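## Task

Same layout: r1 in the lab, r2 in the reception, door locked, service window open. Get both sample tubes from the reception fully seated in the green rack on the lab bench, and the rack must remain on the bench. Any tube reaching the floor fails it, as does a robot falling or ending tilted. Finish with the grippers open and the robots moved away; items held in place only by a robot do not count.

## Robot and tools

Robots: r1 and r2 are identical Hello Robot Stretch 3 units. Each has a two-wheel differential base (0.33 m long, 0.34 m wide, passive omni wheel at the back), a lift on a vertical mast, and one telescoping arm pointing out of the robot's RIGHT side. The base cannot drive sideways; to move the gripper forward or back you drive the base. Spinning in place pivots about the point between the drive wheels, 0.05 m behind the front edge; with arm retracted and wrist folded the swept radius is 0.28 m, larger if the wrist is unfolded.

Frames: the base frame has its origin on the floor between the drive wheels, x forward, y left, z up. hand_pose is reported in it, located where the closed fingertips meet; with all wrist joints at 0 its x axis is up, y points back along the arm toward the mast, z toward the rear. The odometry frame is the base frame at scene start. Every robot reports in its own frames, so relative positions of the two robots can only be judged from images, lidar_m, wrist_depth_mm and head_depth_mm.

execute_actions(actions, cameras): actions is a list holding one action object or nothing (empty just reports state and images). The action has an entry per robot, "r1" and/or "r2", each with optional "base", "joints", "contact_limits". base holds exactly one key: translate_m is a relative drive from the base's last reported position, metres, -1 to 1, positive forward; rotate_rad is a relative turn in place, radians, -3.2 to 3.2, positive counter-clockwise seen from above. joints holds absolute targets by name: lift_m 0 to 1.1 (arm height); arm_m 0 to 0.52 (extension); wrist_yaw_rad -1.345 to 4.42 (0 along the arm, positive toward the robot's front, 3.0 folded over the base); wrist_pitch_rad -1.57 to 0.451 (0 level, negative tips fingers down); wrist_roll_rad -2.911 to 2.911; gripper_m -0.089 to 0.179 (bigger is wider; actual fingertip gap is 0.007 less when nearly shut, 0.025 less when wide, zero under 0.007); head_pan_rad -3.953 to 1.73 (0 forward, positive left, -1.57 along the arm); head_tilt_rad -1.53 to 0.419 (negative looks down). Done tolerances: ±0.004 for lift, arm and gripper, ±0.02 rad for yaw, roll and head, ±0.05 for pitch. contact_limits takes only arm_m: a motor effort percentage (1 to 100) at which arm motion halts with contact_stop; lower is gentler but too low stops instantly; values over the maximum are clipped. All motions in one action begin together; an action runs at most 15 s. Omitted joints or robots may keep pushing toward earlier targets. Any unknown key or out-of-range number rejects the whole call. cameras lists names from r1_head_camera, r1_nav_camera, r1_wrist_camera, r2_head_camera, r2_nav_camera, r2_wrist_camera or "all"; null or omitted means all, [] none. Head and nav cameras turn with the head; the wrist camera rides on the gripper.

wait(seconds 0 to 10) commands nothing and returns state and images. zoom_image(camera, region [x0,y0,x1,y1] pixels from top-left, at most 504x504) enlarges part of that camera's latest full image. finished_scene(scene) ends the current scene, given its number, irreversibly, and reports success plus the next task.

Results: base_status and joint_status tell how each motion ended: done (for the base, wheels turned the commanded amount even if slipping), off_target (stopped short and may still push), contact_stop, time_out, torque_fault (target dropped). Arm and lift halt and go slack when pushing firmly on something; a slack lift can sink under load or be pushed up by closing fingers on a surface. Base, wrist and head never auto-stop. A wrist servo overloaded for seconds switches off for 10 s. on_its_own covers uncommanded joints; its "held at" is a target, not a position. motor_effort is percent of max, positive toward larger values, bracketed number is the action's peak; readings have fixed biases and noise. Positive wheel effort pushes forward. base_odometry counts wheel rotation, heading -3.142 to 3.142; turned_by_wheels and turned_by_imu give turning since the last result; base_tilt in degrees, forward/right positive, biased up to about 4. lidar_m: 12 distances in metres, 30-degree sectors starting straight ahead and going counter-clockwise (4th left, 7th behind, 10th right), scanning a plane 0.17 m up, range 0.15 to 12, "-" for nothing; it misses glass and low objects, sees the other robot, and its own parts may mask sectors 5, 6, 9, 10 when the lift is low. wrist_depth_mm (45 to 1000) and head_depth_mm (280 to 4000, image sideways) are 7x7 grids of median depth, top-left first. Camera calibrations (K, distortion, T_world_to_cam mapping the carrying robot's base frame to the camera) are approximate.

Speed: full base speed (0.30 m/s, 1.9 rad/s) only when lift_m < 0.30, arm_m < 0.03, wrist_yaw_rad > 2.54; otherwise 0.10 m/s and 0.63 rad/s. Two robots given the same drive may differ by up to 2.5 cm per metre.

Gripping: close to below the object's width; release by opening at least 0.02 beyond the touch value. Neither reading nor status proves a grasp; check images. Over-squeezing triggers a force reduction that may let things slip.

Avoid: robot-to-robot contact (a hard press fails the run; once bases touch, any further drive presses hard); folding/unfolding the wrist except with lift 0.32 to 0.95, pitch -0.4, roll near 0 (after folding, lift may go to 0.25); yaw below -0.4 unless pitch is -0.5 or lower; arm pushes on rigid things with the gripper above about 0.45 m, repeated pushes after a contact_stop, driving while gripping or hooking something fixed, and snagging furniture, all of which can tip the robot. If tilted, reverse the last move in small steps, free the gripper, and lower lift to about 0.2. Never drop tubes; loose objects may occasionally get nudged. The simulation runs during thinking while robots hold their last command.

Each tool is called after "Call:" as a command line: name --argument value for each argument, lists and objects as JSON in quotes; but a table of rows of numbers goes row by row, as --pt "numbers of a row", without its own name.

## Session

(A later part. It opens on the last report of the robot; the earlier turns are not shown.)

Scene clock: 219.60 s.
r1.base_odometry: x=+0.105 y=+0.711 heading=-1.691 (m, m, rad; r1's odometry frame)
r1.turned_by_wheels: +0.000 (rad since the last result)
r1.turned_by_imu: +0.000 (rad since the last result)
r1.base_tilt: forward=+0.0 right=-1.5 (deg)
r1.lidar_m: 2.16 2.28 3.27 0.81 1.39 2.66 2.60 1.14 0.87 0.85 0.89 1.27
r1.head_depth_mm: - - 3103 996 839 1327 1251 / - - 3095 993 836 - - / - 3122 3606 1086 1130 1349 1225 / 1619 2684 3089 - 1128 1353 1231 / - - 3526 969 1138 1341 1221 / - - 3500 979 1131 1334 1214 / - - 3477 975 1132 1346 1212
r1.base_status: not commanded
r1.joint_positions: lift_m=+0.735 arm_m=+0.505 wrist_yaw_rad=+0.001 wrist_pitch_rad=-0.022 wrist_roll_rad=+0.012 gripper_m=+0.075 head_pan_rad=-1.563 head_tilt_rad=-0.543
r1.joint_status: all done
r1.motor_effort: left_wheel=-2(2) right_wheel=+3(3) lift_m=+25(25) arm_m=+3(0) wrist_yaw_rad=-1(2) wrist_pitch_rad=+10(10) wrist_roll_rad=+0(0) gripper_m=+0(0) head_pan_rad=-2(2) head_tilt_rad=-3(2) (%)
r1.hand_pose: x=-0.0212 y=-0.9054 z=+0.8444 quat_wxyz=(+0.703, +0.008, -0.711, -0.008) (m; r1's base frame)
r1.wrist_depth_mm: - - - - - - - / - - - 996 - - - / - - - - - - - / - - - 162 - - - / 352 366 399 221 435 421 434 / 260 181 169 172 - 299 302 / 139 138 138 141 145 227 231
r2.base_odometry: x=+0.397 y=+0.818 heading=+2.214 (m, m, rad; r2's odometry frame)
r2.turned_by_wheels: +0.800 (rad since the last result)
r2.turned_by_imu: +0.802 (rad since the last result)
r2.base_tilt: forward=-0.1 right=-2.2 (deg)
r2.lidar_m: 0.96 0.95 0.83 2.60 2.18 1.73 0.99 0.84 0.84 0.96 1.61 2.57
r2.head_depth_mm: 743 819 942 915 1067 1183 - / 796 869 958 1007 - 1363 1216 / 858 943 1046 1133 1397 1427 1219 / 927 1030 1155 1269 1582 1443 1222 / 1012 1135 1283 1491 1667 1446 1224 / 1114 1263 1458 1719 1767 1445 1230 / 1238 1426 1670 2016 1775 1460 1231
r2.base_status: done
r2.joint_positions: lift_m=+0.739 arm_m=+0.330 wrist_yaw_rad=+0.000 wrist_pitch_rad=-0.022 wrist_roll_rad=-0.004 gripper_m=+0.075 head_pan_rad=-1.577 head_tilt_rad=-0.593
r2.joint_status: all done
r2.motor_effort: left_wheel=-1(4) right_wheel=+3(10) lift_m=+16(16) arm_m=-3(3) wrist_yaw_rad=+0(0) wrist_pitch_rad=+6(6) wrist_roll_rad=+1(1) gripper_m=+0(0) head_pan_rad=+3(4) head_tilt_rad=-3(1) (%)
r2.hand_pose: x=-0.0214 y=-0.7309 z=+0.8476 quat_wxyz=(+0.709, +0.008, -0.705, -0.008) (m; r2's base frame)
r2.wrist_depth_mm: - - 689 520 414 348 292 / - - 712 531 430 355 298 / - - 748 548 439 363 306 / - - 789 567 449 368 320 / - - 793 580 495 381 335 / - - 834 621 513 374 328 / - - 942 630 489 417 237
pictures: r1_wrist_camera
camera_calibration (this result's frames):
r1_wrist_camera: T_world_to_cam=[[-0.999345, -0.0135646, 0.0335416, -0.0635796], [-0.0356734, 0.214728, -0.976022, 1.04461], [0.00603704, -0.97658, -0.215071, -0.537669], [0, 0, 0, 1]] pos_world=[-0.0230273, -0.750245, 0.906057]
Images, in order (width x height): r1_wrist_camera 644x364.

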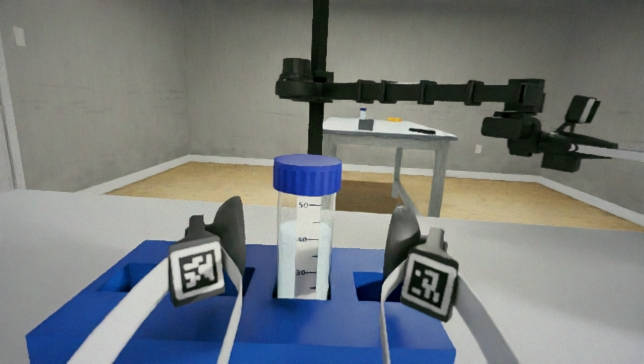

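Call:
execute_actions --actions '[{"r1":{"joints":{"arm_m":0.512,"gripper_m":-0.02}},"r2":{"base":{"rotate_rad":0.6}}}]' --cameras '[]'

Call:
execute_actions --actions '[{"r1":{"joints":{"lift_m":0.81}},"r2":{"base":{"rotate_rad":0.5}}}]' --cameras '["r1_wrist_camera"]'

Call:
execute_actions --actions '[{"r1":{"base":{"rotate_rad":-0.25},"joints":{"arm_m":0.36}},"r2":{"base":{"rotate_rad":1.24},"joints":{"arm_m":0.40}}}]' --cameras '["r2_wrist_camera"]'

Scene clock: 230.00 s.
r1.base_odometry: x=+0.105 y=+0.711 heading=-1.691 (m, m, rad; r1's odometry frame)
r1.turned_by_wheels: +0.000 (rad since the last result)
r1.turned_by_imu: -0.001 (rad since the last result)
r1.base_tilt: forward=-0.1 right=-1.6 (deg)
r1.lidar_m: 2.17 2.29 3.25 0.81 1.39 2.67 2.60 1.14 0.87 0.85 0.90 1.27
r1.head_depth_mm: - - 3575 995 840 1336 1252 / - - 3415 992 835 - - / - 3554 3546 1091 1138 1349 1222 / - 2661 3087 - 1122 1337 1223 / - - 3530 975 1125 1340 1230 / - - 3505 978 1132 1342 1217 / - - 3434 973 1133 1343 1217
r1.base_status: not commanded
r1.joint_positions: lift_m=+0.735 arm_m=+0.512 wrist_yaw_rad=+0.003 wrist_pitch_rad=-0.021 wrist_roll_rad=+0.012 gripper_m=-0.019 head_pan_rad=-1.563 head_tilt_rad=-0.543
r1.joint_status: all done
r1.motor_effort: left_wheel=-1(1) right_wheel=+2(3) lift_m=+25(25) arm_m=+3(7) wrist_yaw_rad=-3(3) wrist_pitch_rad=+10(10) wrist_roll_rad=+0(0) gripper_m=-21(100) head_pan_rad=-1(3) head_tilt_rad=-3(3) (%)
r1.hand_pose: x=-0.0207 y=-0.9124 z=+0.8445 quat_wxyz=(+0.703, +0.009, -0.711, -0.007) (m; r1's base frame)
r1.wrist_depth_mm: - - - - - - - / - - - 909 - - - / - - - - - - - / - - - 161 - - - / 356 365 407 157 411 423 437 / 261 188 165 163 288 294 304 / 135 136 139 141 143 227 231
r2.base_odometry: x=+0.397 y=+0.818 heading=+2.814 (m, m, rad; r2's odometry frame)
r2.turned_by_wheels: +0.600 (rad since the last result)
r2.turned_by_imu: +0.601 (rad since the last result)
r2.base_tilt: forward=-0.1 right=-2.3 (deg)
r2.lidar_m: 1.07 0.83 2.49 2.18 1.51 0.94 0.84 0.84 1.00 1.85 2.57 0.95
r2.head_depth_mm: 1377 1459 1536 1637 1646 1457 - / 1676 1787 1909 1997 - 1398 1220 / 2124 2322 2516 2343 1640 1438 1219 / 2223 2468 2690 2430 1655 1442 1224 / 2176 2384 2648 2244 1758 1438 1227 / 2120 2337 2613 2257 1765 1448 1227 / 2086 2271 2527 2259 1769 1447 1232
r2.base_status: done
r2.joint_positions: lift_m=+0.739 arm_m=+0.330 wrist_yaw_rad=+0.000 wrist_pitch_rad=-0.022 wrist_roll_rad=-0.004 gripper_m=+0.075 head_pan_rad=-1.577 head_tilt_rad=-0.593
r2.joint_status: not commanded
r2.motor_effort: left_wheel=-1(4) right_wheel=+1(10) lift_m=+17(16) arm_m=-3(4) wrist_yaw_rad=+0(0) wrist_pitch_rad=+6(6) wrist_roll_rad=+1(1) gripper_m=+1(1) head_pan_rad=+3(3) head_tilt_rad=-3(3) (%)
r2.hand_pose: x=-0.0214 y=-0.7309 z=+0.8476 quat_wxyz=(+0.709, +0.008, -0.705, -0.008) (m; r2's base frame)
r2.wrist_depth_mm: - - - - - 897 663 / - - - - - 933 674 / - - - - - 963 672 / - - - - - 910 680 / - - - - - 975 698 / - - - - - 918 686 / - - - - - - 710
pictures: none
No camera images: the call's "cameras" was empty. Leave "cameras" out to get every camera's image.

Scene clock: 231.83 s.
r1.base_odometry: x=+0.105 y=+0.711 heading=-1.691 (m, m, rad; r1's odometry frame)
r1.turned_by_wheels: +0.000 (rad since the last result)
r1.turned_by_imu: +0.000 (rad since the last result)
r1.base_tilt: forward=-0.1 right=-1.5 (deg)
r1.lidar_m: 2.17 2.28 3.25 0.81 1.39 2.67 2.60 1.15 0.87 0.85 0.89 1.27
r1.head_depth_mm: - - 3585 994 841 - - / - - 3363 1035 - - 1231 / - 3617 3787 927 1143 1354 1226 / 1528 2477 3556 921 1124 1340 1217 / - - 3540 972 1129 1342 1223 / - - 3525 976 1133 1337 1222 / - - 3470 975 1133 1337 1221
r1.base_status: not commanded
r1.joint_positions: lift_m=+0.810 arm_m=+0.512 wrist_yaw_rad=+0.003 wrist_pitch_rad=-0.021 wrist_roll_rad=+0.012 gripper_m=-0.019 head_pan_rad=-1.563 head_tilt_rad=-0.543
r1.joint_status: all done
r1.motor_effort: left_wheel=-1(1) right_wheel=+2(2) lift_m=+41(45) arm_m=+3(3) wrist_yaw_rad=-3(3) wrist_pitch_rad=+10(10) wrist_roll_rad=+0(0) gripper_m=-21(21) head_pan_rad=-2(3) head_tilt_rad=-4(3) (%)
r1.hand_pose: x=-0.0207 y=-0.9124 z=+0.9188 quat_wxyz=(+0.703, +0.009, -0.711, -0.007) (m; r1's base frame)
r1.wrist_depth_mm: - - - - - - - / - - - - - - - / - - - - - - - / - - - 154 - - - / - - - 168 - - - / 392 399 378 165 456 442 457 / 310 316 320 176 329 341 346
r2.base_odometry: x=+0.397 y=+0.818 heading=-2.969 (m, m, rad; r2's odometry frame)
r2.turned_by_wheels: +0.500 (rad since the last result)
r2.turned_by_imu: +0.501 (rad since the last result)
r2.base_tilt: forward=+0.0 right=-2.3 (deg)
r2.lidar_m: 0.83 2.50 2.18 1.57 0.96 0.84 0.84 0.99 1.78 2.58 0.95 1.02
r2.head_depth_mm: 2086 2276 2531 2199 1729 1463 - / 2125 2333 2618 2293 - 1401 1220 / 2176 2427 2655 2396 1646 1438 1215 / 2233 2457 2731 2412 1657 1446 1225 / 2289 2536 2779 2238 1762 1452 1229 / 2347 2597 2846 2240 1773 1448 1224 / 2404 2701 2932 2254 1773 1451 1230
r2.base_status: done
r2.joint_positions: lift_m=+0.739 arm_m=+0.330 wrist_yaw_rad=+0.000 wrist_pitch_rad=-0.022 wrist_roll_rad=-0.004 gripper_m=+0.075 head_pan_rad=-1.577 head_tilt_rad=-0.593
r2.joint_status: not commanded
r2.motor_effort: left_wheel=-1(6) right_wheel=+3(9) lift_m=+16(16) arm_m=-3(3) wrist_yaw_rad=-1(0) wrist_pitch_rad=+6(6) wrist_roll_rad=+1(1) gripper_m=+0(1) head_pan_rad=+3(3) head_tilt_rad=-2(2) (%)
r2.hand_pose: x=-0.0214 y=-0.7309 z=+0.8476 quat_wxyz=(+0.709, +0.008, -0.705, -0.008) (m; r2's base frame)
r2.wrist_depth_mm: - - - - - - - / - - - - - - - / - - - - - - - / - - - - - - - / - - - - - - - / - - - - - - - / - - - - - - -
pictures: r1_wrist_camera
camera_calibration (this result's frames):
r1_wrist_camera: T_world_to_cam=[[-0.999319, -0.0153801, 0.0335437, -0.0673624], [-0.0360641, 0.214487, -0.976061, 1.11856], [0.00781718, -0.976606, -0.214896, -0.528653], [0, 0, 0, 1]] pos_world=[-0.022844, -0.757238, 0.980438]
Images, in order (width x height): r1_wrist_camera 644x364.

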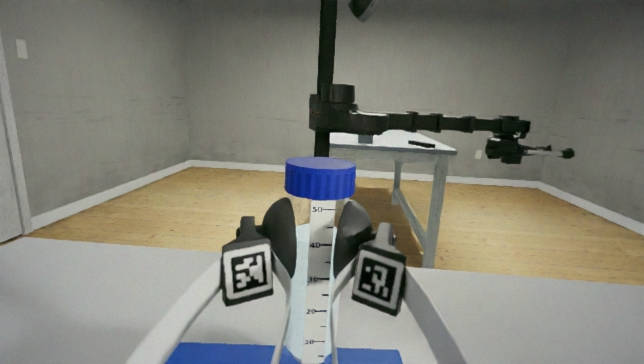

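Scene clock: 234.77 s.
r1.base_odometry: x=+0.105 y=+0.711 heading=-1.941 (m, m, rad; r1's odometry frame)
r1.turned_by_wheels: -0.250 (rad since the last result)
r1.turned_by_imu: -0.251 (rad since the last result)
r1.base_tilt: forward=-0.1 right=-1.5 (deg)
r1.lidar_m: 1.86 2.18 2.61 0.81 0.96 0.97 2.60 1.54 0.95 0.85 0.85 1.02
r1.head_depth_mm: 756 854 963 1121 1318 1498 - / 824 868 959 1038 - 1419 1202 / - - 3539 - 1234 1383 1230 / - - 3251 - 1183 1354 1228 / - 3534 3534 977 1120 1323 1213 / - 2623 3057 945 832 1269 1226 / - - 3495 930 797 1220 1219
r1.base_status: done
r1.joint_positions: lift_m=+0.810 arm_m=+0.360 wrist_yaw_rad=+0.000 wrist_pitch_rad=-0.021 wrist_roll_rad=+0.012 gripper_m=-0.019 head_pan_rad=-1.563 head_tilt_rad=-0.543
r1.joint_status: all done
r1.motor_effort: left_wheel=+2(8) right_wheel=-1(7) lift_m=+41(41) arm_m=-4(6) wrist_yaw_rad=-1(3) wrist_pitch_rad=+10(10) wrist_roll_rad=+0(0) gripper_m=-22(21) head_pan_rad=-2(3) head_tilt_rad=-3(3) (%)
r1.hand_pose: x=-0.0213 y=-0.7609 z=+0.9188 quat_wxyz=(+0.703, +0.008, -0.711, -0.008) (m; r1's base frame)
r1.wrist_depth_mm: - - - - - 387 284 / - - - - - 386 293 / - - - - - 386 305 / - - - 155 - 390 323 / 533 553 599 168 - 388 334 / 304 341 382 166 458 387 357 / 283 296 320 175 332 342 374
r2.base_odometry: x=+0.397 y=+0.818 heading=-1.729 (m, m, rad; r2's odometry frame)
r2.turned_by_wheels: +1.240 (rad since the last result)
r2.turned_by_imu: +1.242 (rad since the last result)
r2.base_tilt: forward=-0.1 right=-2.2 (deg)
r2.lidar_m: 2.18 1.24 0.88 0.84 0.86 1.15 2.57 2.63 0.95 0.83 3.27 2.30
r2.head_depth_mm: 2980 3309 1251 984 1682 1335 - / 2986 3162 1262 993 - 1402 1219 / 2977 1977 1269 - 1685 1440 1217 / 2946 2051 1273 940 1697 1442 1221 / 2905 2060 1276 964 1708 1344 1226 / 2916 3218 2669 976 1661 1446 1227 / 2867 3148 3111 2267 1772 1450 1231
r2.base_status: done
r2.joint_positions: lift_m=+0.739 arm_m=+0.400 wrist_yaw_rad=+0.000 wrist_pitch_rad=-0.022 wrist_roll_rad=-0.004 gripper_m=+0.075 head_pan_rad=-1.577 head_tilt_rad=-0.593
r2.joint_status: all done
r2.motor_effort: left_wheel=-1(6) right_wheel=+2(8) lift_m=+16(16) arm_m=+2(2) wrist_yaw_rad=+0(0) wrist_pitch_rad=+6(7) wrist_roll_rad=+1(1) gripper_m=-1(0) head_pan_rad=+2(3) head_tilt_rad=-2(3) (%)
r2.hand_pose: x=-0.0214 y=-0.8003 z=+0.8476 quat_wxyz=(+0.709, +0.008, -0.705, -0.008) (m; r2's base frame)
r2.wrist_depth_mm: - - - - - - - / - - - - - - - / - - - - - - - / - - 640 307 640 664 - / - 379 415 238 278 394 367 / 280 276 264 243 246 285 282 / 215 218 216 219 219 219 221
pictures: r2_wrist_camera
camera_calibration (this result's frames):
r2_wrist_camera: T_world_to_cam=[[-0.999477, -0.0139786, 0.0291621, -0.0518356], [-0.0316345, 0.235372, -0.97139, 1.0352], [0.0067147, -0.971805, -0.235691, -0.416882], [0, 0, 0, 1]] pos_world=[-0.0162611, -0.64951, 0.908843]
Images, in order (width x height): r2_wrist_camera 644x364.

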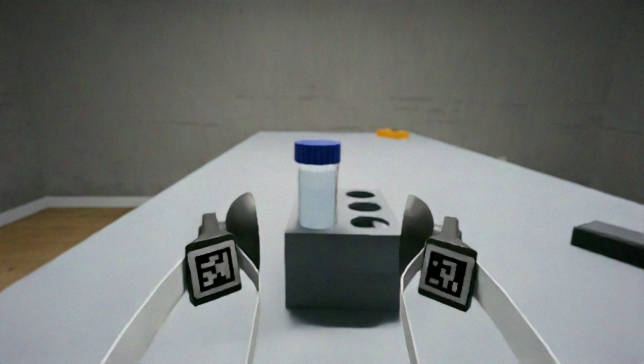

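Call:
execute_actions --actions '[{"r1":{"base":{"rotate_rad":-0.8}},"r2":{"base":{"rotate_rad":0.009},"joints":{"arm_m":0.493,"lift_m":0.736}}}]' --cameras '["r2_wrist_camera"]'

Scene clock: 240.87 s.
r1.base_odometry: x=+0.105 y=+0.711 heading=-2.741 (m, m, rad; r1's odometry frame)
r1.turned_by_wheels: -0.800 (rad since the last result)
r1.turned_by_imu: -0.802 (rad since the last result)
r1.base_tilt: forward=-0.1 right=-1.5 (deg)
r1.lidar_m: 0.89 1.26 2.17 2.28 3.24 0.81 0.95 2.66 2.60 1.15 0.87 0.85
r1.head_depth_mm: 2187 2380 2594 2432 1836 1564 - / 2127 2456 2754 2567 - 1427 1204 / 1688 1930 2230 - 1786 1467 1219 / 1402 1557 1732 - 1756 1456 1219 / 1192 1306 1448 1613 1724 1453 1222 / 1042 1127 1224 1347 1488 1453 1223 / 922 992 1070 1149 1265 1352 1217
r1.base_status: done
r1.joint_positions: lift_m=+0.810 arm_m=+0.360 wrist_yaw_rad=+0.000 wrist_pitch_rad=-0.021 wrist_roll_rad=+0.012 gripper_m=-0.019 head_pan_rad=-1.563 head_tilt_rad=-0.543
r1.joint_status: not commanded
r1.motor_effort: left_wheel=+2(9) right_wheel=-1(7) lift_m=+41(41) arm_m=-3(4) wrist_yaw_rad=-1(1) wrist_pitch_rad=+10(10) wrist_roll_rad=+0(0) gripper_m=-21(20) head_pan_rad=-3(3) head_tilt_rad=-3(3) (%)
r1.hand_pose: x=-0.0213 y=-0.7609 z=+0.9188 quat_wxyz=(+0.703, +0.008, -0.711, -0.008) (m; r1's base frame)
r1.wrist_depth_mm: 430 516 648 903 - - - / 434 528 675 966 - - - / 446 545 696 - - - - / 458 554 728 154 - - - / 456 565 695 168 - - - / 479 579 775 165 - - - / 487 584 809 175 - - -
r2.base_odometry: x=+0.397 y=+0.818 heading=-1.720 (m, m, rad; r2's odometry frame)
r2.turned_by_wheels: +0.009 (rad since the last result)
r2.turned_by_imu: +0.010 (rad since the last result)
r2.base_tilt: forward=+0.0 right=-2.2 (deg)
r2.lidar_m: 2.18 1.23 0.88 0.84 0.87 1.16 2.57 2.64 0.95 0.83 3.25 2.28
r2.head_depth_mm: 2983 3292 1252 984 1678 1332 - / 2982 3159 1261 991 - 1398 1208 / 2972 2049 1298 - 1744 1440 1220 / 2965 2066 1341 984 1756 1439 1217 / 2943 2084 1274 965 1705 1338 1221 / 2896 3217 2806 1009 1713 1447 1231 / 2889 3186 3103 2259 1773 1449 1234
r2.base_status: done
r2.joint_positions: lift_m=+0.737 arm_m=+0.493 wrist_yaw_rad=+0.000 wrist_pitch_rad=-0.022 wrist_roll_rad=-0.004 gripper_m=+0.075 head_pan_rad=-1.577 head_tilt_rad=-0.593
r2.joint_status: all done
r2.motor_effort: left_wheel=-1(7) right_wheel=+3(9) lift_m=+15(13) arm_m=+2(5) wrist_yaw_rad=+0(0) wrist_pitch_rad=+6(6) wrist_roll_rad=+1(1) gripper_m=+0(0) head_pan_rad=+3(3) head_tilt_rad=-2(3) (%)
r2.hand_pose: x=-0.0214 y=-0.8933 z=+0.8456 quat_wxyz=(+0.709, +0.008, -0.705, -0.008) (m; r2's base frame)
r2.wrist_depth_mm: - - - - - - - / - - - - - - - / - - - - - - - / - - 621 150 646 640 - / - 376 409 150 265 391 391 / 275 270 258 154 164 278 280 / 210 213 212 146 145 208 219
pictures: r2_wrist_camera
camera_calibration (this result's frames):
r2_wrist_camera: T_world_to_cam=[[-0.999476, -0.0140797, 0.0291622, -0.0531418], [-0.0316584, 0.235367, -0.971391, 1.05515], [0.00681313, -0.971805, -0.235689, -0.507703], [0, 0, 0, 1]] pos_world=[-0.0162505, -0.742484, 0.906854]
Images, in order (width x height): r2_wrist_camera 644x364.

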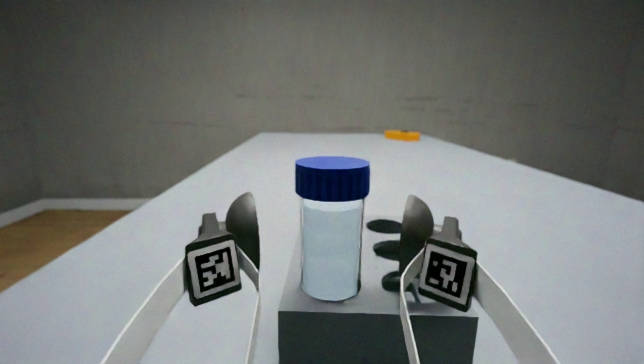

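Call:
execute_actions --actions '[{"r1":{"base":{"rotate_rad":-0.5}},"r2":{"joints":{"gripper_m":-0.02}}}]' --cameras '[]'

Call:
execute_actions --actions '[{"r1":{"base":{"rotate_rad":-0.4}},"r2":{"joints":{"lift_m":0.81}}}]' --cameras '[]'

Call:
execute_actions --actions '[{"r1":{"base":{"rotate_rad":-1.194},"joints":{"arm_m":0.42}},"r2":{"base":{"rotate_rad":-1.2},"joints":{"arm_m":0.38}}}]' --cameras '["r1_wrist_camera","r1_head_camera","r2_wrist_camera"]'

Scene clock: 249.37 s.
r1.base_odometry: x=+0.105 y=+0.711 heading=+3.043 (m, m, rad; r1's odometry frame)
r1.turned_by_wheels: -0.500 (rad since the last result)
r1.turned_by_imu: -0.501 (rad since the last result)
r1.base_tilt: forward=-0.1 right=-1.6 (deg)
r1.lidar_m: 0.85 0.90 1.29 2.17 2.30 3.33 0.81 0.96 2.66 2.60 1.13 0.87
r1.head_depth_mm: 2169 2385 2683 2416 1840 1559 - / 2192 2392 2759 2534 - 1429 1200 / 2188 2454 2764 - 1809 1465 1231 / 2184 2448 2787 - 1759 1467 1224 / 2238 2436 2738 2389 1802 1462 1224 / 2224 2456 2764 2378 1800 1447 1229 / 2180 2244 2307 2179 1806 1451 1224
r1.base_status: done
r1.joint_positions: lift_m=+0.810 arm_m=+0.360 wrist_yaw_rad=+0.000 wrist_pitch_rad=-0.021 wrist_roll_rad=+0.012 gripper_m=-0.019 head_pan_rad=-1.563 head_tilt_rad=-0.543
r1.joint_status: not commanded
r1.motor_effort: left_wheel=+2(9) right_wheel=-1(9) lift_m=+42(41) arm_m=-4(4) wrist_yaw_rad=-2(1) wrist_pitch_rad=+10(10) wrist_roll_rad=+0(0) gripper_m=-20(21) head_pan_rad=-3(2) head_tilt_rad=-3(3) (%)
r1.hand_pose: x=-0.0213 y=-0.7609 z=+0.9188 quat_wxyz=(+0.703, +0.008, -0.711, -0.008) (m; r1's base frame)
r1.wrist_depth_mm: 900 - - - - - - / 921 - - - - - - / 932 - - - - - - / 937 - - 154 - - - / 957 - - 169 - - - / 955 - - 165 - - - / 973 - - 175 - - -
r2.base_odometry: x=+0.397 y=+0.818 heading=-1.720 (m, m, rad; r2's odometry frame)
r2.turned_by_wheels: +0.000 (rad since the last result)
r2.turned_by_imu: +0.001 (rad since the last result)
r2.base_tilt: forward=-0.1 right=-2.3 (deg)
r2.lidar_m: 2.18 1.23 0.88 0.84 0.86 1.16 2.57 2.65 0.95 0.83 3.25 2.29
r2.head_depth_mm: 2985 3323 1251 986 1683 1331 - / 2974 3133 1260 994 - 1406 1208 / 2976 2051 1302 - 1750 1434 1221 / 2944 2060 1310 986 1755 1443 1224 / 2922 2075 1278 966 1694 1340 1222 / 2907 3205 2800 1009 1707 1445 1232 / 2905 3184 3134 2262 1773 1454 1228
r2.base_status: not commanded
r2.joint_positions: lift_m=+0.737 arm_m=+0.493 wrist_yaw_rad=+0.000 wrist_pitch_rad=-0.022 wrist_roll_rad=-0.004 gripper_m=-0.019 head_pan_rad=-1.577 head_tilt_rad=-0.593
r2.joint_status: all done
r2.motor_effort: left_wheel=-1(1) right_wheel=+3(3) lift_m=+16(16) arm_m=+3(3) wrist_yaw_rad=+0(0) wrist_pitch_rad=+6(7) wrist_roll_rad=+1(1) gripper_m=-20(100) head_pan_rad=+2(3) head_tilt_rad=-3(3) (%)
r2.hand_pose: x=-0.0214 y=-0.8933 z=+0.8456 quat_wxyz=(+0.709, +0.008, -0.705, -0.008) (m; r2's base frame)
r2.wrist_depth_mm: - - - - - - - / - - - - - - - / - - - - - - - / - - 628 144 631 654 - / - 375 383 146 400 396 398 / 279 270 266 151 164 278 278 / 211 213 214 145 144 217 217
pictures: none
No camera images: the call's "cameras" was empty. Leave "cameras" out to get every camera's image.

Scene clock: 250.97 s.
r1.base_odometry: x=+0.105 y=+0.711 heading=+2.643 (m, m, rad; r1's odometry frame)
r1.turned_by_wheels: -0.400 (rad since the last result)
r1.turned_by_imu: -0.400 (rad since the last result)
r1.base_tilt: forward=-0.2 right=-1.6 (deg)
r1.lidar_m: 0.85 0.85 0.94 1.49 2.17 2.42 0.81 1.18 0.96 2.61 1.95 1.03
r1.head_depth_mm: 2674 2975 3290 2394 1851 1546 - / 2564 2923 3106 2557 - 1432 1200 / 2442 2795 3083 - 1792 1456 1225 / 2354 2625 2937 - 1754 1463 1223 / 2267 2485 2777 2390 1799 1455 1222 / 2188 2451 2714 2400 1804 1464 1215 / 2108 2313 2579 2368 1809 1446 1220
r1.base_status: done
r1.joint_positions: lift_m=+0.810 arm_m=+0.360 wrist_yaw_rad=+0.000 wrist_pitch_rad=-0.021 wrist_roll_rad=+0.012 gripper_m=-0.019 head_pan_rad=-1.563 head_tilt_rad=-0.543
r1.joint_status: not commanded
r1.motor_effort: left_wheel=+2(8) right_wheel=-1(7) lift_m=+41(41) arm_m=-4(4) wrist_yaw_rad=+0(0) wrist_pitch_rad=+10(10) wrist_roll_rad=+0(0) gripper_m=-22(22) head_pan_rad=-2(3) head_tilt_rad=-3(3) (%)
r1.hand_pose: x=-0.0213 y=-0.7609 z=+0.9188 quat_wxyz=(+0.703, +0.008, -0.711, -0.008) (m; r1's base frame)
r1.wrist_depth_mm: - - - - - - - / - - - - - - - / - - - - - - - / - - - 154 - - - / - - - 168 - - - / - - - 166 - - - / - - - 176 - - -
r2.base_odometry: x=+0.397 y=+0.818 heading=-1.720 (m, m, rad; r2's odometry frame)
r2.turned_by_wheels: +0.000 (rad since the last result)
r2.turned_by_imu: +0.000 (rad since the last result)
r2.base_tilt: forward=+0.0 right=-2.3 (deg)
r2.lidar_m: 2.18 1.23 0.88 0.84 0.86 1.16 2.57 2.65 0.95 0.83 3.23 2.29
r2.head_depth_mm: 3017 3320 1257 980 1816 - 1193 / 2979 3149 1295 - 1685 1433 1212 / 2982 2045 1422 969 1745 1438 1223 / 2937 2056 1425 967 1751 1445 1223 / 2923 2079 1282 966 1698 1340 1228 / 2903 3198 2807 1008 1716 1451 1232 / 2887 3184 3135 2268 1768 1457 1232
r2.base_status: not commanded
r2.joint_positions: lift_m=+0.809 arm_m=+0.493 wrist_yaw_rad=+0.000 wrist_pitch_rad=-0.022 wrist_roll_rad=-0.004 gripper_m=-0.019 head_pan_rad=-1.577 head_tilt_rad=-0.593
r2.joint_status: all done
r2.motor_effort: left_wheel=-1(1) right_wheel=+3(3) lift_m=+38(43) arm_m=+2(3) wrist_yaw_rad=+0(0) wrist_pitch_rad=+7(7) wrist_roll_rad=+1(1) gripper_m=-22(20) head_pan_rad=+3(3) head_tilt_rad=-3(2) (%)
r2.hand_pose: x=-0.0214 y=-0.8933 z=+0.9184 quat_wxyz=(+0.709, +0.008, -0.705, -0.008) (m; r2's base frame)
r2.wrist_depth_mm: - - - - - - - / - - - - - - - / - - - - - - - / - - - 144 946 - - / - - 559 147 621 588 647 / - 404 397 153 390 422 423 / - 320 322 161 287 325 328
pictures: none
No camera images: the call's "cameras" was empty. Leave "cameras" out to get every camera's image.

Scene clock: 253.83 s.
r1.base_odometry: x=+0.105 y=+0.711 heading=+1.449 (m, m, rad; r1's odometry frame)
r1.turned_by_wheels: -1.194 (rad since the last result)
r1.turned_by_imu: -1.196 (rad since the last result)
r1.base_tilt: forward=+0.0 right=-1.6 (deg)
r1.lidar_m: 2.60 1.15 0.87 0.85 0.89 1.26 2.17 2.27 3.22 0.81 0.96 2.67
r1.head_depth_mm: 2958 3313 3491 2427 1841 - - / 3020 3249 3542 2534 - - 1227 / 2947 3326 3092 - 1117 1376 1219 / 2960 3192 1491 - 1813 1453 1230 / 2979 3205 1429 978 1811 1464 1221 / 2981 3231 1421 976 1813 1446 1223 / 2959 3319 1408 978 1737 1415 1224
r1.base_status: done
r1.joint_positions: lift_m=+0.810 arm_m=+0.420 wrist_yaw_rad=+0.000 wrist_pitch_rad=-0.021 wrist_roll_rad=+0.012 gripper_m=-0.019 head_pan_rad=-1.563 head_tilt_rad=-0.543
r1.joint_status: all done
r1.motor_effort: left_wheel=+2(10) right_wheel=-1(7) lift_m=+40(41) arm_m=+2(3) wrist_yaw_rad=-1(0) wrist_pitch_rad=+10(10) wrist_roll_rad=+0(0) gripper_m=-22(20) head_pan_rad=-2(4) head_tilt_rad=-3(3) (%)
r1.hand_pose: x=-0.0213 y=-0.8204 z=+0.9188 quat_wxyz=(+0.703, +0.008, -0.711, -0.008) (m; r1's base frame)
r1.wrist_depth_mm: - - - - - - - / - - - - - - - / - - - - - - - / - 876 905 154 - - - / 522 543 606 168 700 - - / 387 396 363 165 453 - - / 308 313 285 176 330 - -
r2.base_odometry: x=+0.397 y=+0.818 heading=-2.920 (m, m, rad; r2's odometry frame)
r2.turned_by_wheels: -1.200 (rad since the last result)
r2.turned_by_imu: -1.202 (rad since the last result)
r2.base_tilt: forward=+0.0 right=-2.2 (deg)
r2.lidar_m: 0.83 2.45 2.18 1.46 0.93 0.84 0.84 1.02 1.94 2.58 0.95 1.12
r2.head_depth_mm: 2102 2273 2518 2218 1780 - 1184 / 2141 2358 2633 - 1674 1435 1214 / 2203 2416 2654 - 1746 1446 1225 / 2280 2525 2733 2147 1741 1444 1227 / 2329 2602 2817 2235 1758 1447 1225 / 2403 2696 2926 2250 1764 1447 1224 / 2481 2769 2989 2267 1770 1453 1234
r2.base_status: done
r2.joint_positions: lift_m=+0.809 arm_m=+0.380 wrist_yaw_rad=+0.000 wrist_pitch_rad=-0.022 wrist_roll_rad=-0.004 gripper_m=-0.019 head_pan_rad=-1.577 head_tilt_rad=-0.593
r2.joint_status: all done
r2.motor_effort: left_wheel=+1(6) right_wheel=-2(9) lift_m=+38(39) arm_m=-3(6) wrist_yaw_rad=+1(0) wrist_pitch_rad=+6(6) wrist_roll_rad=+1(1) gripper_m=-21(21) head_pan_rad=+3(2) head_tilt_rad=-2(4) (%)
r2.hand_pose: x=-0.0214 y=-0.7809 z=+0.9184 quat_wxyz=(+0.709, +0.008, -0.705, -0.008) (m; r2's base frame)
r2.wrist_depth_mm: - - - - - - - / - - - - - - - / - - - - - - - / - - - 144 - - - / - - - 146 - - - / - - - 154 - - - / - - - 161 - - -
pictures: r1_head_camera (sideways: a quarter turn clockwise sets it upright), r1_wrist_camera, r2_wrist_camera
camera_calibration (this result's frames):
r1_head_camera: T_world_to_cam=[[0.00773866, 0.561705, -0.827301, 1.10512], [0.999532, -0.0288322, -0.0102262, 0.00940195], [-0.029597, -0.826835, -0.561665, 0.692501], [0, 0, 0, 1]] pos_world=[0.00254624, -0.047897, 1.30332]
r1_wrist_camera: T_world_to_cam=[[-0.999352, -0.0130793, 0.0335474, -0.0646528], [-0.0355738, 0.214569, -0.976061, 1.09889], [0.00556795, -0.976621, -0.214896, -0.438893], [0, 0, 0, 1]] pos_world=[-0.0230753, -0.665266, 0.980438]
r2_wrist_camera: T_world_to_cam=[[-0.999476, -0.0140277, 0.0291583, -0.0536548], [-0.031645, 0.235751, -0.971298, 1.09964], [0.006751, -0.971712, -0.236071, -0.380893], [0, 0, 0, 1]] pos_world=[-0.0162571, -0.630113, 0.979728]
Images, in order (width x height): r1_head_camera 896x504, r1_wrist_camera 644x364, r2_wrist_camera 644x364.

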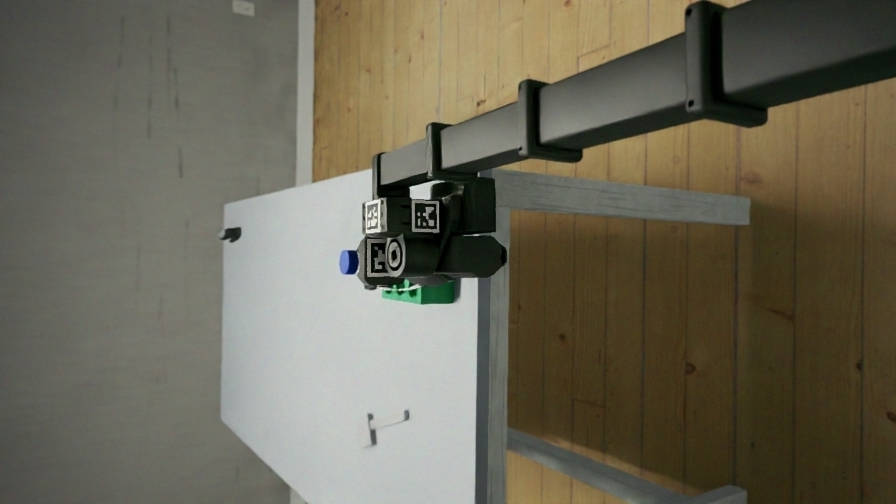

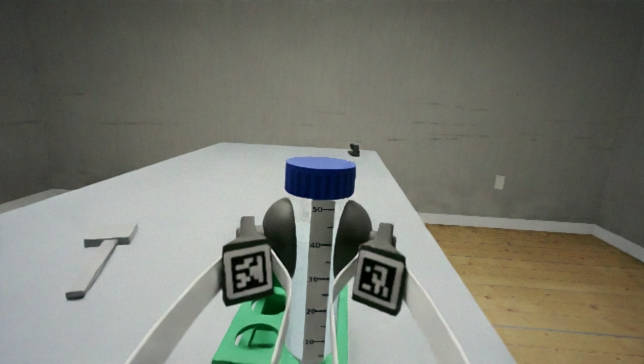

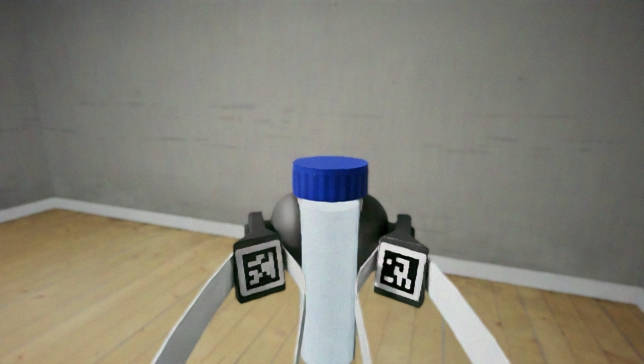

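Call:
execute_actions --actions '[{"r1":{"joints":{"arm_m":0.50,"lift_m":0.802}},"r2":{"base":{"rotate_rad":-1.0}}}]' --cameras '["r1_wrist_camera"]'

Call:
execute_actions --actions '[{"r1":{"joints":{"lift_m":0.789}},"r2":{"base":{"rotate_rad":-0.948},"joints":{"arm_m":0.41}}}]' --cameras '["r1_wrist_camera","r1_nav_camera","r1_head_camera","r2_wrist_camera"]'

Call:
zoom_image --camera "r1_wrist_camera" --region '[190,184,430,364]'

Scene clock: 263.70 s.
r1.base_odometry: x=+0.105 y=+0.711 heading=+1.449 (m, m, rad; r1's odometry frame)
r1.turned_by_wheels: +0.000 (rad since the last result)
r1.turned_by_imu: -0.001 (rad since the last result)
r1.base_tilt: forward=-0.2 right=-1.6 (deg)
r1.lidar_m: 2.60 1.15 0.87 0.85 0.89 1.26 2.17 2.28 3.20 0.81 0.95 2.66
r1.head_depth_mm: 2989 3344 3581 2404 1829 1530 - / 2978 3274 3497 2536 - - 1199 / 2949 3318 3328 945 1094 1393 1233 / 2979 3176 1609 941 1826 1464 1219 / 2988 3200 1436 977 1808 1458 1219 / 2976 3191 1426 978 1817 1454 1214 / 2971 3335 1418 979 1745 1410 1222
r1.base_status: not commanded
r1.joint_positions: lift_m=+0.802 arm_m=+0.500 wrist_yaw_rad=+0.000 wrist_pitch_rad=-0.021 wrist_roll_rad=+0.012 gripper_m=-0.019 head_pan_rad=-1.563 head_tilt_rad=-0.543
r1.joint_status: all done
r1.motor_effort: left_wheel=+2(2) right_wheel=-1(1) lift_m=+26(37) arm_m=+3(5) wrist_yaw_rad=+0(1) wrist_pitch_rad=+10(10) wrist_roll_rad=+0(0) gripper_m=-22(22) head_pan_rad=-3(3) head_tilt_rad=-2(3) (%)
r1.hand_pose: x=-0.0213 y=-0.9004 z=+0.9114 quat_wxyz=(+0.703, +0.008, -0.711, -0.008) (m; r1's base frame)
r1.wrist_depth_mm: - - - - - - - / - - - - - - - / - - - - - - - / - 841 881 154 - - - / 515 520 577 168 629 - - / 375 386 361 165 437 - - / 295 300 256 175 319 355 -
r2.base_odometry: x=+0.397 y=+0.818 heading=+2.363 (m, m, rad; r2's odometry frame)
r2.turned_by_wheels: -1.000 (rad since the last result)
r2.turned_by_imu: -1.001 (rad since the last result)
r2.base_tilt: forward=-0.1 right=-2.2 (deg)
r2.lidar_m: 0.95 1.25 0.83 2.38 2.21 1.35 0.91 0.84 0.85 1.05 2.16 2.59
r2.head_depth_mm: 814 880 958 1025 948 - 1191 / 890 969 1061 - 1386 1402 1216 / 979 1077 1171 - 1517 1442 1221 / 1089 1211 1324 1659 1690 1444 1220 / 1226 1378 1580 1848 1756 1436 1225 / 1400 1606 1893 2100 1768 1449 1228 / 1640 1931 2358 2249 1770 1452 1232
r2.base_status: done
r2.joint_positions: lift_m=+0.809 arm_m=+0.380 wrist_yaw_rad=+0.000 wrist_pitch_rad=-0.022 wrist_roll_rad=-0.004 gripper_m=-0.019 head_pan_rad=-1.577 head_tilt_rad=-0.593
r2.joint_status: not commanded
r2.motor_effort: left_wheel=+1(7) right_wheel=-1(10) lift_m=+38(38) arm_m=-3(3) wrist_yaw_rad=+1(0) wrist_pitch_rad=+6(7) wrist_roll_rad=+1(1) gripper_m=-20(20) head_pan_rad=+4(3) head_tilt_rad=-3(2) (%)
r2.hand_pose: x=-0.0214 y=-0.7809 z=+0.9184 quat_wxyz=(+0.709, +0.008, -0.705, -0.008) (m; r2's base frame)
r2.wrist_depth_mm: - - 989 653 493 398 327 / - - - 687 504 406 330 / - - - 686 509 406 339 / - - - 144 523 420 347 / - - - 146 509 429 356 / - - - 152 570 434 360 / - - - 161 587 432 368
pictures: r1_wrist_camera
camera_calibration (this result's frames):
r1_wrist_camera: T_world_to_cam=[[-0.999352, -0.0130793, 0.0335475, -0.0654509], [-0.0355739, 0.214569, -0.976061, 1.10884], [0.00556794, -0.976621, -0.214896, -0.518579], [0, 0, 0, 1]] pos_world=[-0.0230753, -0.745234, 0.973048]
Images, in order (width x height): r1_wrist_camera 644x364.

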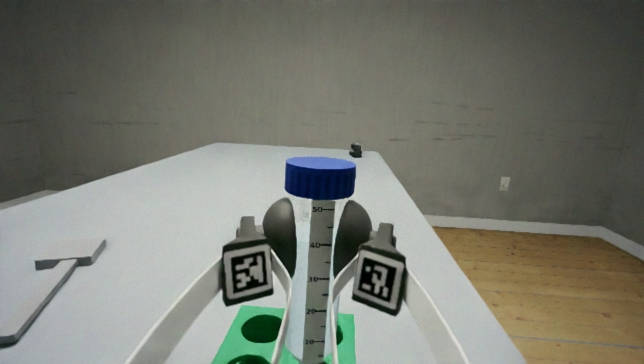

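Scene clock: 266.27 s.
r1.base_odometry: x=+0.105 y=+0.711 heading=+1.449 (m, m, rad; r1's odometry frame)
r1.turned_by_wheels: +0.000 (rad since the last result)
r1.turned_by_imu: +0.000 (rad since the last result)
r1.base_tilt: forward=-0.2 right=-1.5 (deg)
r1.lidar_m: 2.60 1.16 0.87 0.85 0.89 1.26 2.17 2.28 3.22 0.81 0.96 2.67
r1.head_depth_mm: 3003 3265 3518 2413 1846 1517 - / 2965 3281 3482 2437 - - 1205 / 2942 3292 3313 977 1095 1373 1224 / 2949 3244 1546 941 1821 1459 1220 / 2988 3159 1425 980 1816 1450 1215 / 2947 3188 1407 976 1805 1455 1226 / 3000 3303 1416 982 1731 1414 1213
r1.base_status: not commanded
r1.joint_positions: lift_m=+0.789 arm_m=+0.500 wrist_yaw_rad=+0.000 wrist_pitch_rad=-0.021 wrist_roll_rad=+0.012 gripper_m=-0.019 head_pan_rad=-1.563 head_tilt_rad=-0.543
r1.joint_status: all done
r1.motor_effort: left_wheel=+2(1) right_wheel=-1(2) lift_m=+25(26) arm_m=+3(3) wrist_yaw_rad=-1(1) wrist_pitch_rad=+10(10) wrist_roll_rad=+0(0) gripper_m=-21(21) head_pan_rad=-3(3) head_tilt_rad=-2(2) (%)
r1.hand_pose: x=-0.0213 y=-0.9004 z=+0.8984 quat_wxyz=(+0.703, +0.008, -0.711, -0.008) (m; r1's base frame)
r1.wrist_depth_mm: - - - - - - - / - - - - - - - / - - - - - - - / - 772 828 154 - - - / 464 494 537 168 596 - - / 353 360 331 165 410 - - / 279 279 252 176 298 321 -
r2.base_odometry: x=+0.397 y=+0.818 heading=+1.415 (m, m, rad; r2's odometry frame)
r2.turned_by_wheels: -0.948 (rad since the last result)
r2.turned_by_imu: -0.949 (rad since the last result)
r2.base_tilt: forward=-0.1 right=-2.2 (deg)
r2.lidar_m: 2.57 2.64 0.95 0.83 3.29 2.29 2.18 1.25 0.88 0.84 0.86 1.14
r2.head_depth_mm: - - 3029 915 958 - 1187 / - - 3065 - 1153 1335 1218 / - - 3241 - 1123 1330 1219 / 2105 2499 2720 874 1107 1313 1226 / - - 3107 929 1097 1289 1224 / - 2850 2858 933 805 1269 1229 / - - 3119 935 807 1256 1234
r2.base_status: done
r2.joint_positions: lift_m=+0.809 arm_m=+0.410 wrist_yaw_rad=+0.000 wrist_pitch_rad=-0.022 wrist_roll_rad=-0.004 gripper_m=-0.019 head_pan_rad=-1.577 head_tilt_rad=-0.593
r2.joint_status: all done
r2.motor_effort: left_wheel=+2(6) right_wheel=-1(9) lift_m=+39(38) arm_m=+2(2) wrist_yaw_rad=+0(0) wrist_pitch_rad=+7(7) wrist_roll_rad=+1(1) gripper_m=-21(21) head_pan_rad=+3(3) head_tilt_rad=-3(3) (%)
r2.hand_pose: x=-0.0214 y=-0.8103 z=+0.9184 quat_wxyz=(+0.709, +0.008, -0.705, -0.008) (m; r2's base frame)
r2.wrist_depth_mm: - - - - - - - / - - - - - - - / - - - - - - - / - - - 145 - - - / - - - 146 - - - / 409 409 397 153 306 416 420 / 320 322 287 161 249 331 330
pictures: r1_head_camera (sideways: a quarter turn clockwise sets it upright), r1_nav_camera (sideways: a quarter turn counterclockwise sets it upright), r1_wrist_camera, r2_wrist_camera
camera_calibration (this result's frames):
r1_head_camera: T_world_to_cam=[[0.00773852, 0.561705, -0.827301, 1.10512], [0.999532, -0.0288319, -0.0102262, 0.00940195], [-0.0295968, -0.826835, -0.561665, 0.692501], [0, 0, 0, 1]] pos_world=[0.00254625, -0.047897, 1.30332]
r1_nav_camera: T_world_to_cam=[[-0.0236864, -0.474151, 0.880125, -1.09911], [-0.999199, 0.0396228, -0.00554501, 0.0629772], [-0.0322438, -0.879552, -0.47471, 0.578094], [0, 0, 0, 1]] pos_world=[0.0555327, -0.0151762, 1.24213]
r1_wrist_camera: T_world_to_cam=[[-0.999352, -0.0130793, 0.0335476, -0.0650152], [-0.035574, 0.214569, -0.976061, 1.09616], [0.00556793, -0.976621, -0.214895, -0.52137], [0, 0, 0, 1]] pos_world=[-0.0230753, -0.745234, 0.96006]
r2_wrist_camera: T_world_to_cam=[[-0.999477, -0.0139924, 0.0291608, -0.0540501], [-0.0316391, 0.235752, -0.971298, 1.10658], [0.00671606, -0.971712, -0.236072, -0.409476], [0, 0, 0, 1]] pos_world=[-0.0162606, -0.659528, 0.979728]
Images, in order (width x height): r1_head_camera 896x504, r1_nav_camera 672x504, r1_wrist_camera 644x364, r2_wrist_camera 644x364.

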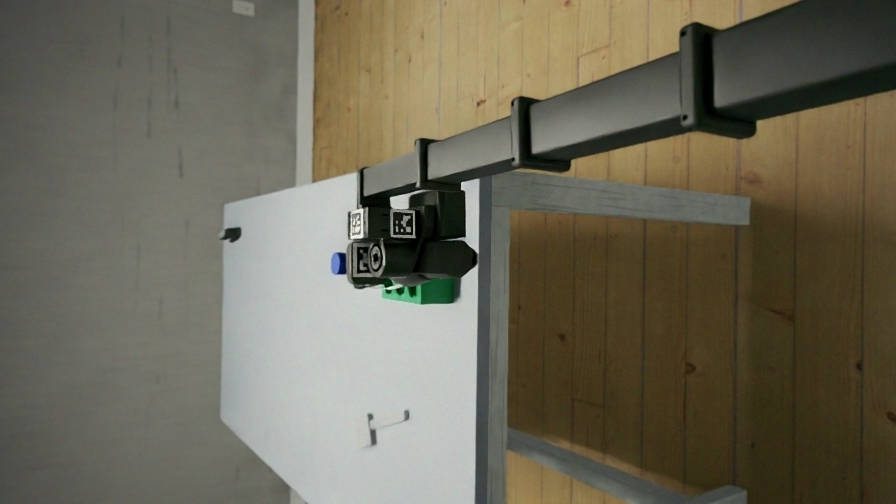

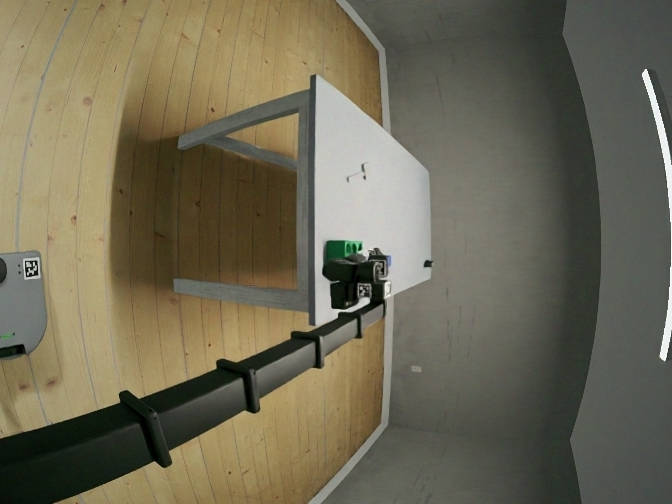

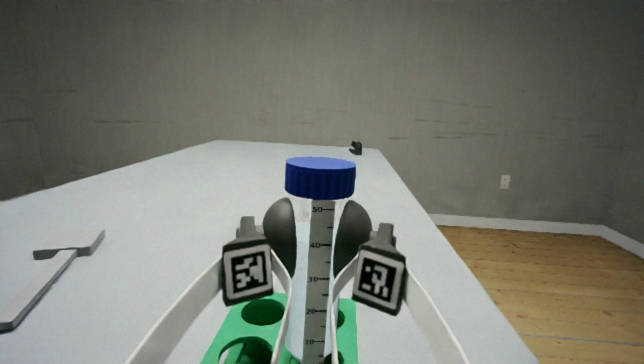

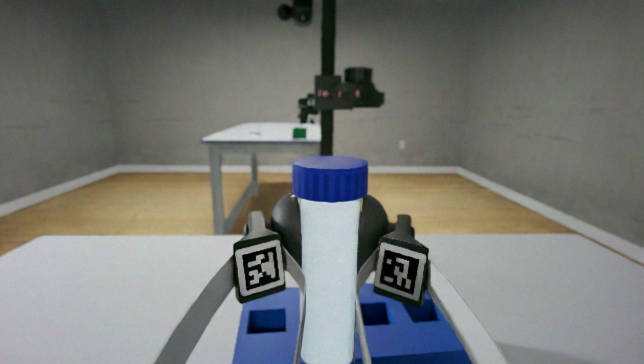

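Region (190, 184, 430, 364) of r1_wrist_camera's 644x364 image, scaled by 2.100; it fills the top 378 rows of this view, and the rest is white.

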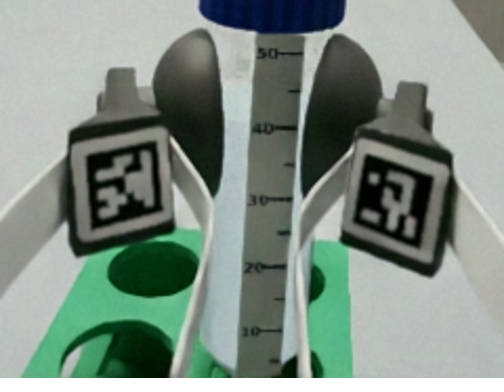

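Call:
execute_actions --actions '[{"r1":{"base":{"rotate_rad":-0.005},"joints":{"lift_m":0.778,"arm_m":0.503}},"r2":{"base":{"rotate_rad":0.004},"joints":{"arm_m":0.502,"lift_m":0.795}}}]' --cameras '["r1_wrist_camera","r2_wrist_camera"]'

Call:
zoom_image --camera "r1_wrist_camera" --region '[190,184,430,364]'

Scene clock: 276.00 s.
r1.base_odometry: x=+0.105 y=+0.711 heading=+1.444 (m, m, rad; r1's odometry frame)
r1.turned_by_wheels: -0.005 (rad since the last result)
r1.turned_by_imu: -0.006 (rad since the last result)
r1.base_tilt: forward=-0.1 right=-1.6 (deg)
r1.lidar_m: 2.60 1.16 0.87 0.85 0.89 1.25 2.16 2.28 3.19 0.81 0.95 2.67
r1.head_depth_mm: 2994 3242 3501 2413 1829 1514 - / 3007 3283 3545 2376 1894 - 1198 / 2976 3283 3121 - 1094 1371 1227 / 2993 3169 1559 949 1805 1454 1222 / 2974 3169 1445 976 1800 1457 1221 / 2948 3214 1426 978 1800 1451 1222 / 2981 3263 1421 979 1748 1400 1217
r1.base_status: done
r1.joint_positions: lift_m=+0.778 arm_m=+0.503 wrist_yaw_rad=+0.000 wrist_pitch_rad=-0.021 wrist_roll_rad=+0.012 gripper_m=-0.019 head_pan_rad=-1.563 head_tilt_rad=-0.543
r1.joint_status: all done
r1.motor_effort: left_wheel=+2(8) right_wheel=-1(9) lift_m=+25(26) arm_m=+3(4) wrist_yaw_rad=-1(1) wrist_pitch_rad=+10(10) wrist_roll_rad=+0(0) gripper_m=-21(21) head_pan_rad=-3(2) head_tilt_rad=-3(3) (%)
r1.hand_pose: x=-0.0213 y=-0.9034 z=+0.8874 quat_wxyz=(+0.703, +0.008, -0.711, -0.008) (m; r1's base frame)
r1.wrist_depth_mm: - - - - - - - / - - - - - - - / - - - - - - - / - 744 778 155 - - - / 425 466 508 169 554 - - / 331 344 251 164 388 - - / 264 266 203 173 282 303 -
r2.base_odometry: x=+0.397 y=+0.818 heading=+1.419 (m, m, rad; r2's odometry frame)
r2.turned_by_wheels: +0.004 (rad since the last result)
r2.turned_by_imu: +0.005 (rad since the last result)
r2.base_tilt: forward=+0.0 right=-2.3 (deg)
r2.lidar_m: 2.57 2.65 0.95 0.83 3.26 2.29 2.18 1.24 0.88 0.84 0.86 1.14
r2.head_depth_mm: - - 3023 916 1121 - - / - - 3040 995 1167 1329 1223 / - - 3425 857 1119 1326 1221 / - 2504 2868 890 1107 1308 1224 / - - 3119 928 1096 1291 1226 / - 2573 2746 934 807 1278 1229 / - - 3113 935 806 1264 1232
r2.base_status: done
r2.joint_positions: lift_m=+0.796 arm_m=+0.502 wrist_yaw_rad=+0.000 wrist_pitch_rad=-0.022 wrist_roll_rad=-0.004 gripper_m=-0.019 head_pan_rad=-1.577 head_tilt_rad=-0.593
r2.joint_status: all done
r2.motor_effort: left_wheel=+2(4) right_wheel=-1(7) lift_m=+16(36) arm_m=+3(5) wrist_yaw_rad=-1(1) wrist_pitch_rad=+6(7) wrist_roll_rad=+1(1) gripper_m=-20(20) head_pan_rad=+3(3) head_tilt_rad=-3(3) (%)
r2.hand_pose: x=-0.0213 y=-0.9023 z=+0.9044 quat_wxyz=(+0.709, +0.008, -0.705, -0.008) (m; r2's base frame)
r2.wrist_depth_mm: - - - - - - - / - - - - - - - / - - - - - - - / - - - 144 - - - / - - - 145 - - - / 381 387 376 153 371 396 394 / 300 304 304 161 228 304 309
pictures: r1_wrist_camera, r2_wrist_camera
camera_calibration (this result's frames):
r1_wrist_camera: T_world_to_cam=[[-0.999352, -0.0130344, 0.0335476, -0.0646566], [-0.0355643, 0.214571, -0.976061, 1.08608], [0.00552405, -0.976621, -0.214895, -0.526662], [0, 0, 0, 1]] pos_world=[-0.0230799, -0.748233, 0.949068]
r2_wrist_camera: T_world_to_cam=[[-0.999472, -0.0143696, 0.0291581, -0.0551722], [-0.0317268, 0.235928, -0.971252, 1.11481], [0.00707733, -0.971664, -0.236259, -0.501914], [0, 0, 0, 1]] pos_world=[-0.0162216, -0.751499, 0.965784]
Images, in order (width x height): r1_wrist_camera 644x364, r2_wrist_camera 644x364.

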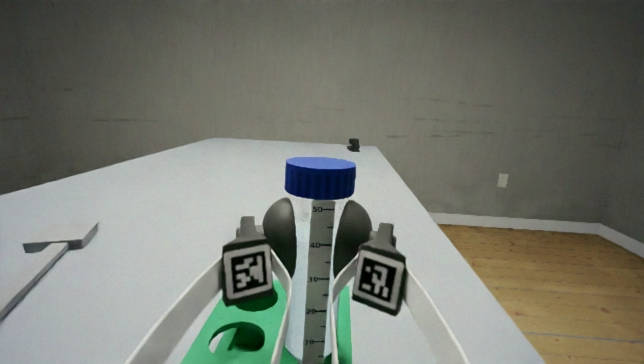

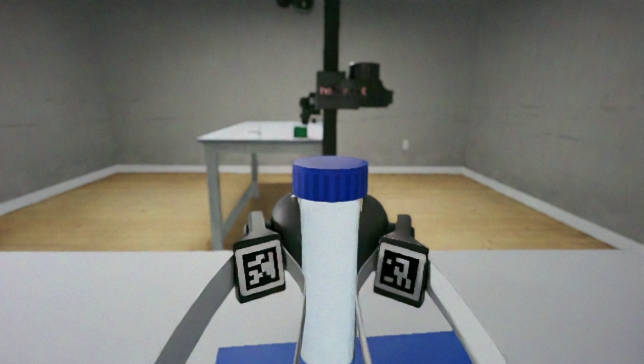

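Region (190, 184, 430, 364) of r1_wrist_camera's 644x364 image, scaled by 2.100; it fills the top 378 rows of this view, and the rest is white.

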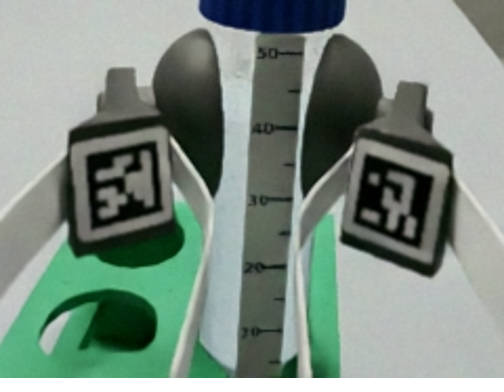

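Call:
execute_actions --actions '[{"r1":{"joints":{"lift_m":0.768,"arm_m":0.510}},"r2":{"joints":{"lift_m":0.776}}}]' --cameras '["r1_wrist_camera","r2_wrist_camera"]'

Call:
zoom_image --camera "r1_wrist_camera" --region '[190,184,430,364]'

Scene clock: 281.77 s.
r1.base_odometry: x=+0.105 y=+0.711 heading=+1.444 (m, m, rad; r1's odometry frame)
r1.turned_by_wheels: +0.000 (rad since the last result)
r1.turned_by_imu: -0.001 (rad since the last result)
r1.base_tilt: forward=+0.0 right=-1.5 (deg)
r1.lidar_m: 2.60 1.16 0.87 0.85 0.89 1.25 2.17 2.27 3.21 0.81 0.95 2.67
r1.head_depth_mm: 2962 3306 3548 2408 1844 1507 - / 3004 3343 3580 2399 1891 - 1201 / 2960 3353 3154 1029 1082 1391 1232 / 2956 3201 1537 975 1829 1467 1222 / 2962 3243 1429 980 1811 1453 1212 / 2944 3175 1425 972 1790 1461 1219 / 2999 3363 1415 974 1750 1433 1218
r1.base_status: not commanded
r1.joint_positions: lift_m=+0.768 arm_m=+0.510 wrist_yaw_rad=+0.000 wrist_pitch_rad=-0.021 wrist_roll_rad=+0.012 gripper_m=-0.019 head_pan_rad=-1.563 head_tilt_rad=-0.543
r1.joint_status: all done
r1.motor_effort: left_wheel=+2(2) right_wheel=-1(1) lift_m=+25(27) arm_m=+3(1) wrist_yaw_rad=-1(1) wrist_pitch_rad=+10(10) wrist_roll_rad=+0(0) gripper_m=-21(21) head_pan_rad=-1(3) head_tilt_rad=-3(2) (%)
r1.hand_pose: x=-0.0213 y=-0.9104 z=+0.8774 quat_wxyz=(+0.703, +0.008, -0.711, -0.008) (m; r1's base frame)
r1.wrist_depth_mm: - - - - - - - / - - - - - - - / - - - - - - - / 675 702 725 154 - - - / 400 441 484 168 526 - - / 315 323 201 165 367 - - / 251 254 172 169 266 275 -
r2.base_odometry: x=+0.397 y=+0.818 heading=+1.419 (m, m, rad; r2's odometry frame)
r2.turned_by_wheels: +0.000 (rad since the last result)
r2.turned_by_imu: +0.000 (rad since the last result)
r2.base_tilt: forward=-0.1 right=-2.3 (deg)
r2.lidar_m: 2.57 2.64 0.95 0.83 3.25 2.29 2.18 1.24 0.88 0.84 0.86 1.15
r2.head_depth_mm: - - 2984 916 1126 - - / - - 3039 956 - 1338 1220 / - - 3216 855 1124 1328 1222 / - 2443 3077 875 1109 1304 1222 / - - 3088 931 1095 1295 1229 / - 2566 2744 931 805 1277 1231 / - - 3146 937 807 1259 1232
r2.base_status: not commanded
r2.joint_positions: lift_m=+0.777 arm_m=+0.502 wrist_yaw_rad=+0.000 wrist_pitch_rad=-0.022 wrist_roll_rad=-0.004 gripper_m=-0.019 head_pan_rad=-1.577 head_tilt_rad=-0.593
r2.joint_status: all done
r2.motor_effort: left_wheel=+2(2) right_wheel=-1(1) lift_m=+16(11) arm_m=+2(3) wrist_yaw_rad=-1(1) wrist_pitch_rad=+7(7) wrist_roll_rad=+1(1) gripper_m=-21(20) head_pan_rad=+3(3) head_tilt_rad=-2(2) (%)
r2.hand_pose: x=-0.0213 y=-0.9023 z=+0.8854 quat_wxyz=(+0.709, +0.008, -0.705, -0.008) (m; r2's base frame)
r2.wrist_depth_mm: - - - - - - - / - - - - - - - / - - - - - - - / - - - 144 - - - / - - - 146 - - - / 343 349 344 154 335 360 361 / 272 271 200 161 201 280 280
pictures: r1_wrist_camera, r2_wrist_camera
camera_calibration (this result's frames):
r1_wrist_camera: T_world_to_cam=[[-0.999352, -0.0130352, 0.0335476, -0.0644125], [-0.0355645, 0.214571, -0.976061, 1.07781], [0.00552477, -0.976621, -0.214895, -0.535643], [0, 0, 0, 1]] pos_world=[-0.0230798, -0.755226, 0.939059]
r2_wrist_camera: T_world_to_cam=[[-0.999472, -0.0143697, 0.0291582, -0.0546183], [-0.0317269, 0.235928, -0.971252, 1.09635], [0.00707737, -0.971664, -0.236259, -0.506404], [0, 0, 0, 1]] pos_world=[-0.0162216, -0.751499, 0.946782]
Images, in order (width x height): r1_wrist_camera 644x364, r2_wrist_camera 644x364.

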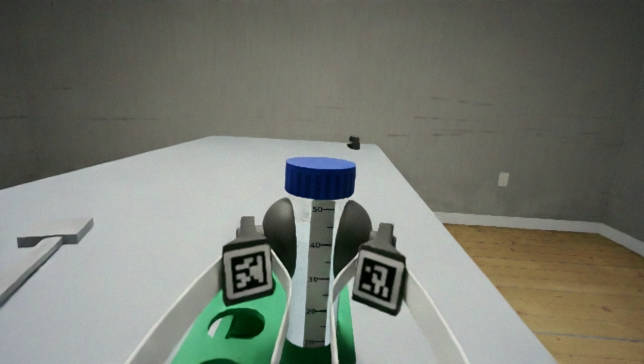

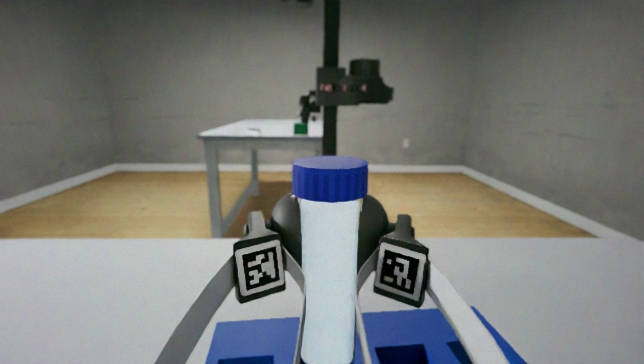

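Region (190, 184, 430, 364) of r1_wrist_camera's 644x364 image, scaled by 2.100; it fills the top 378 rows of this view, and the rest is white.

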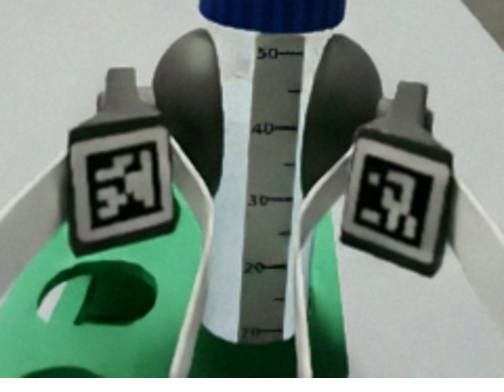

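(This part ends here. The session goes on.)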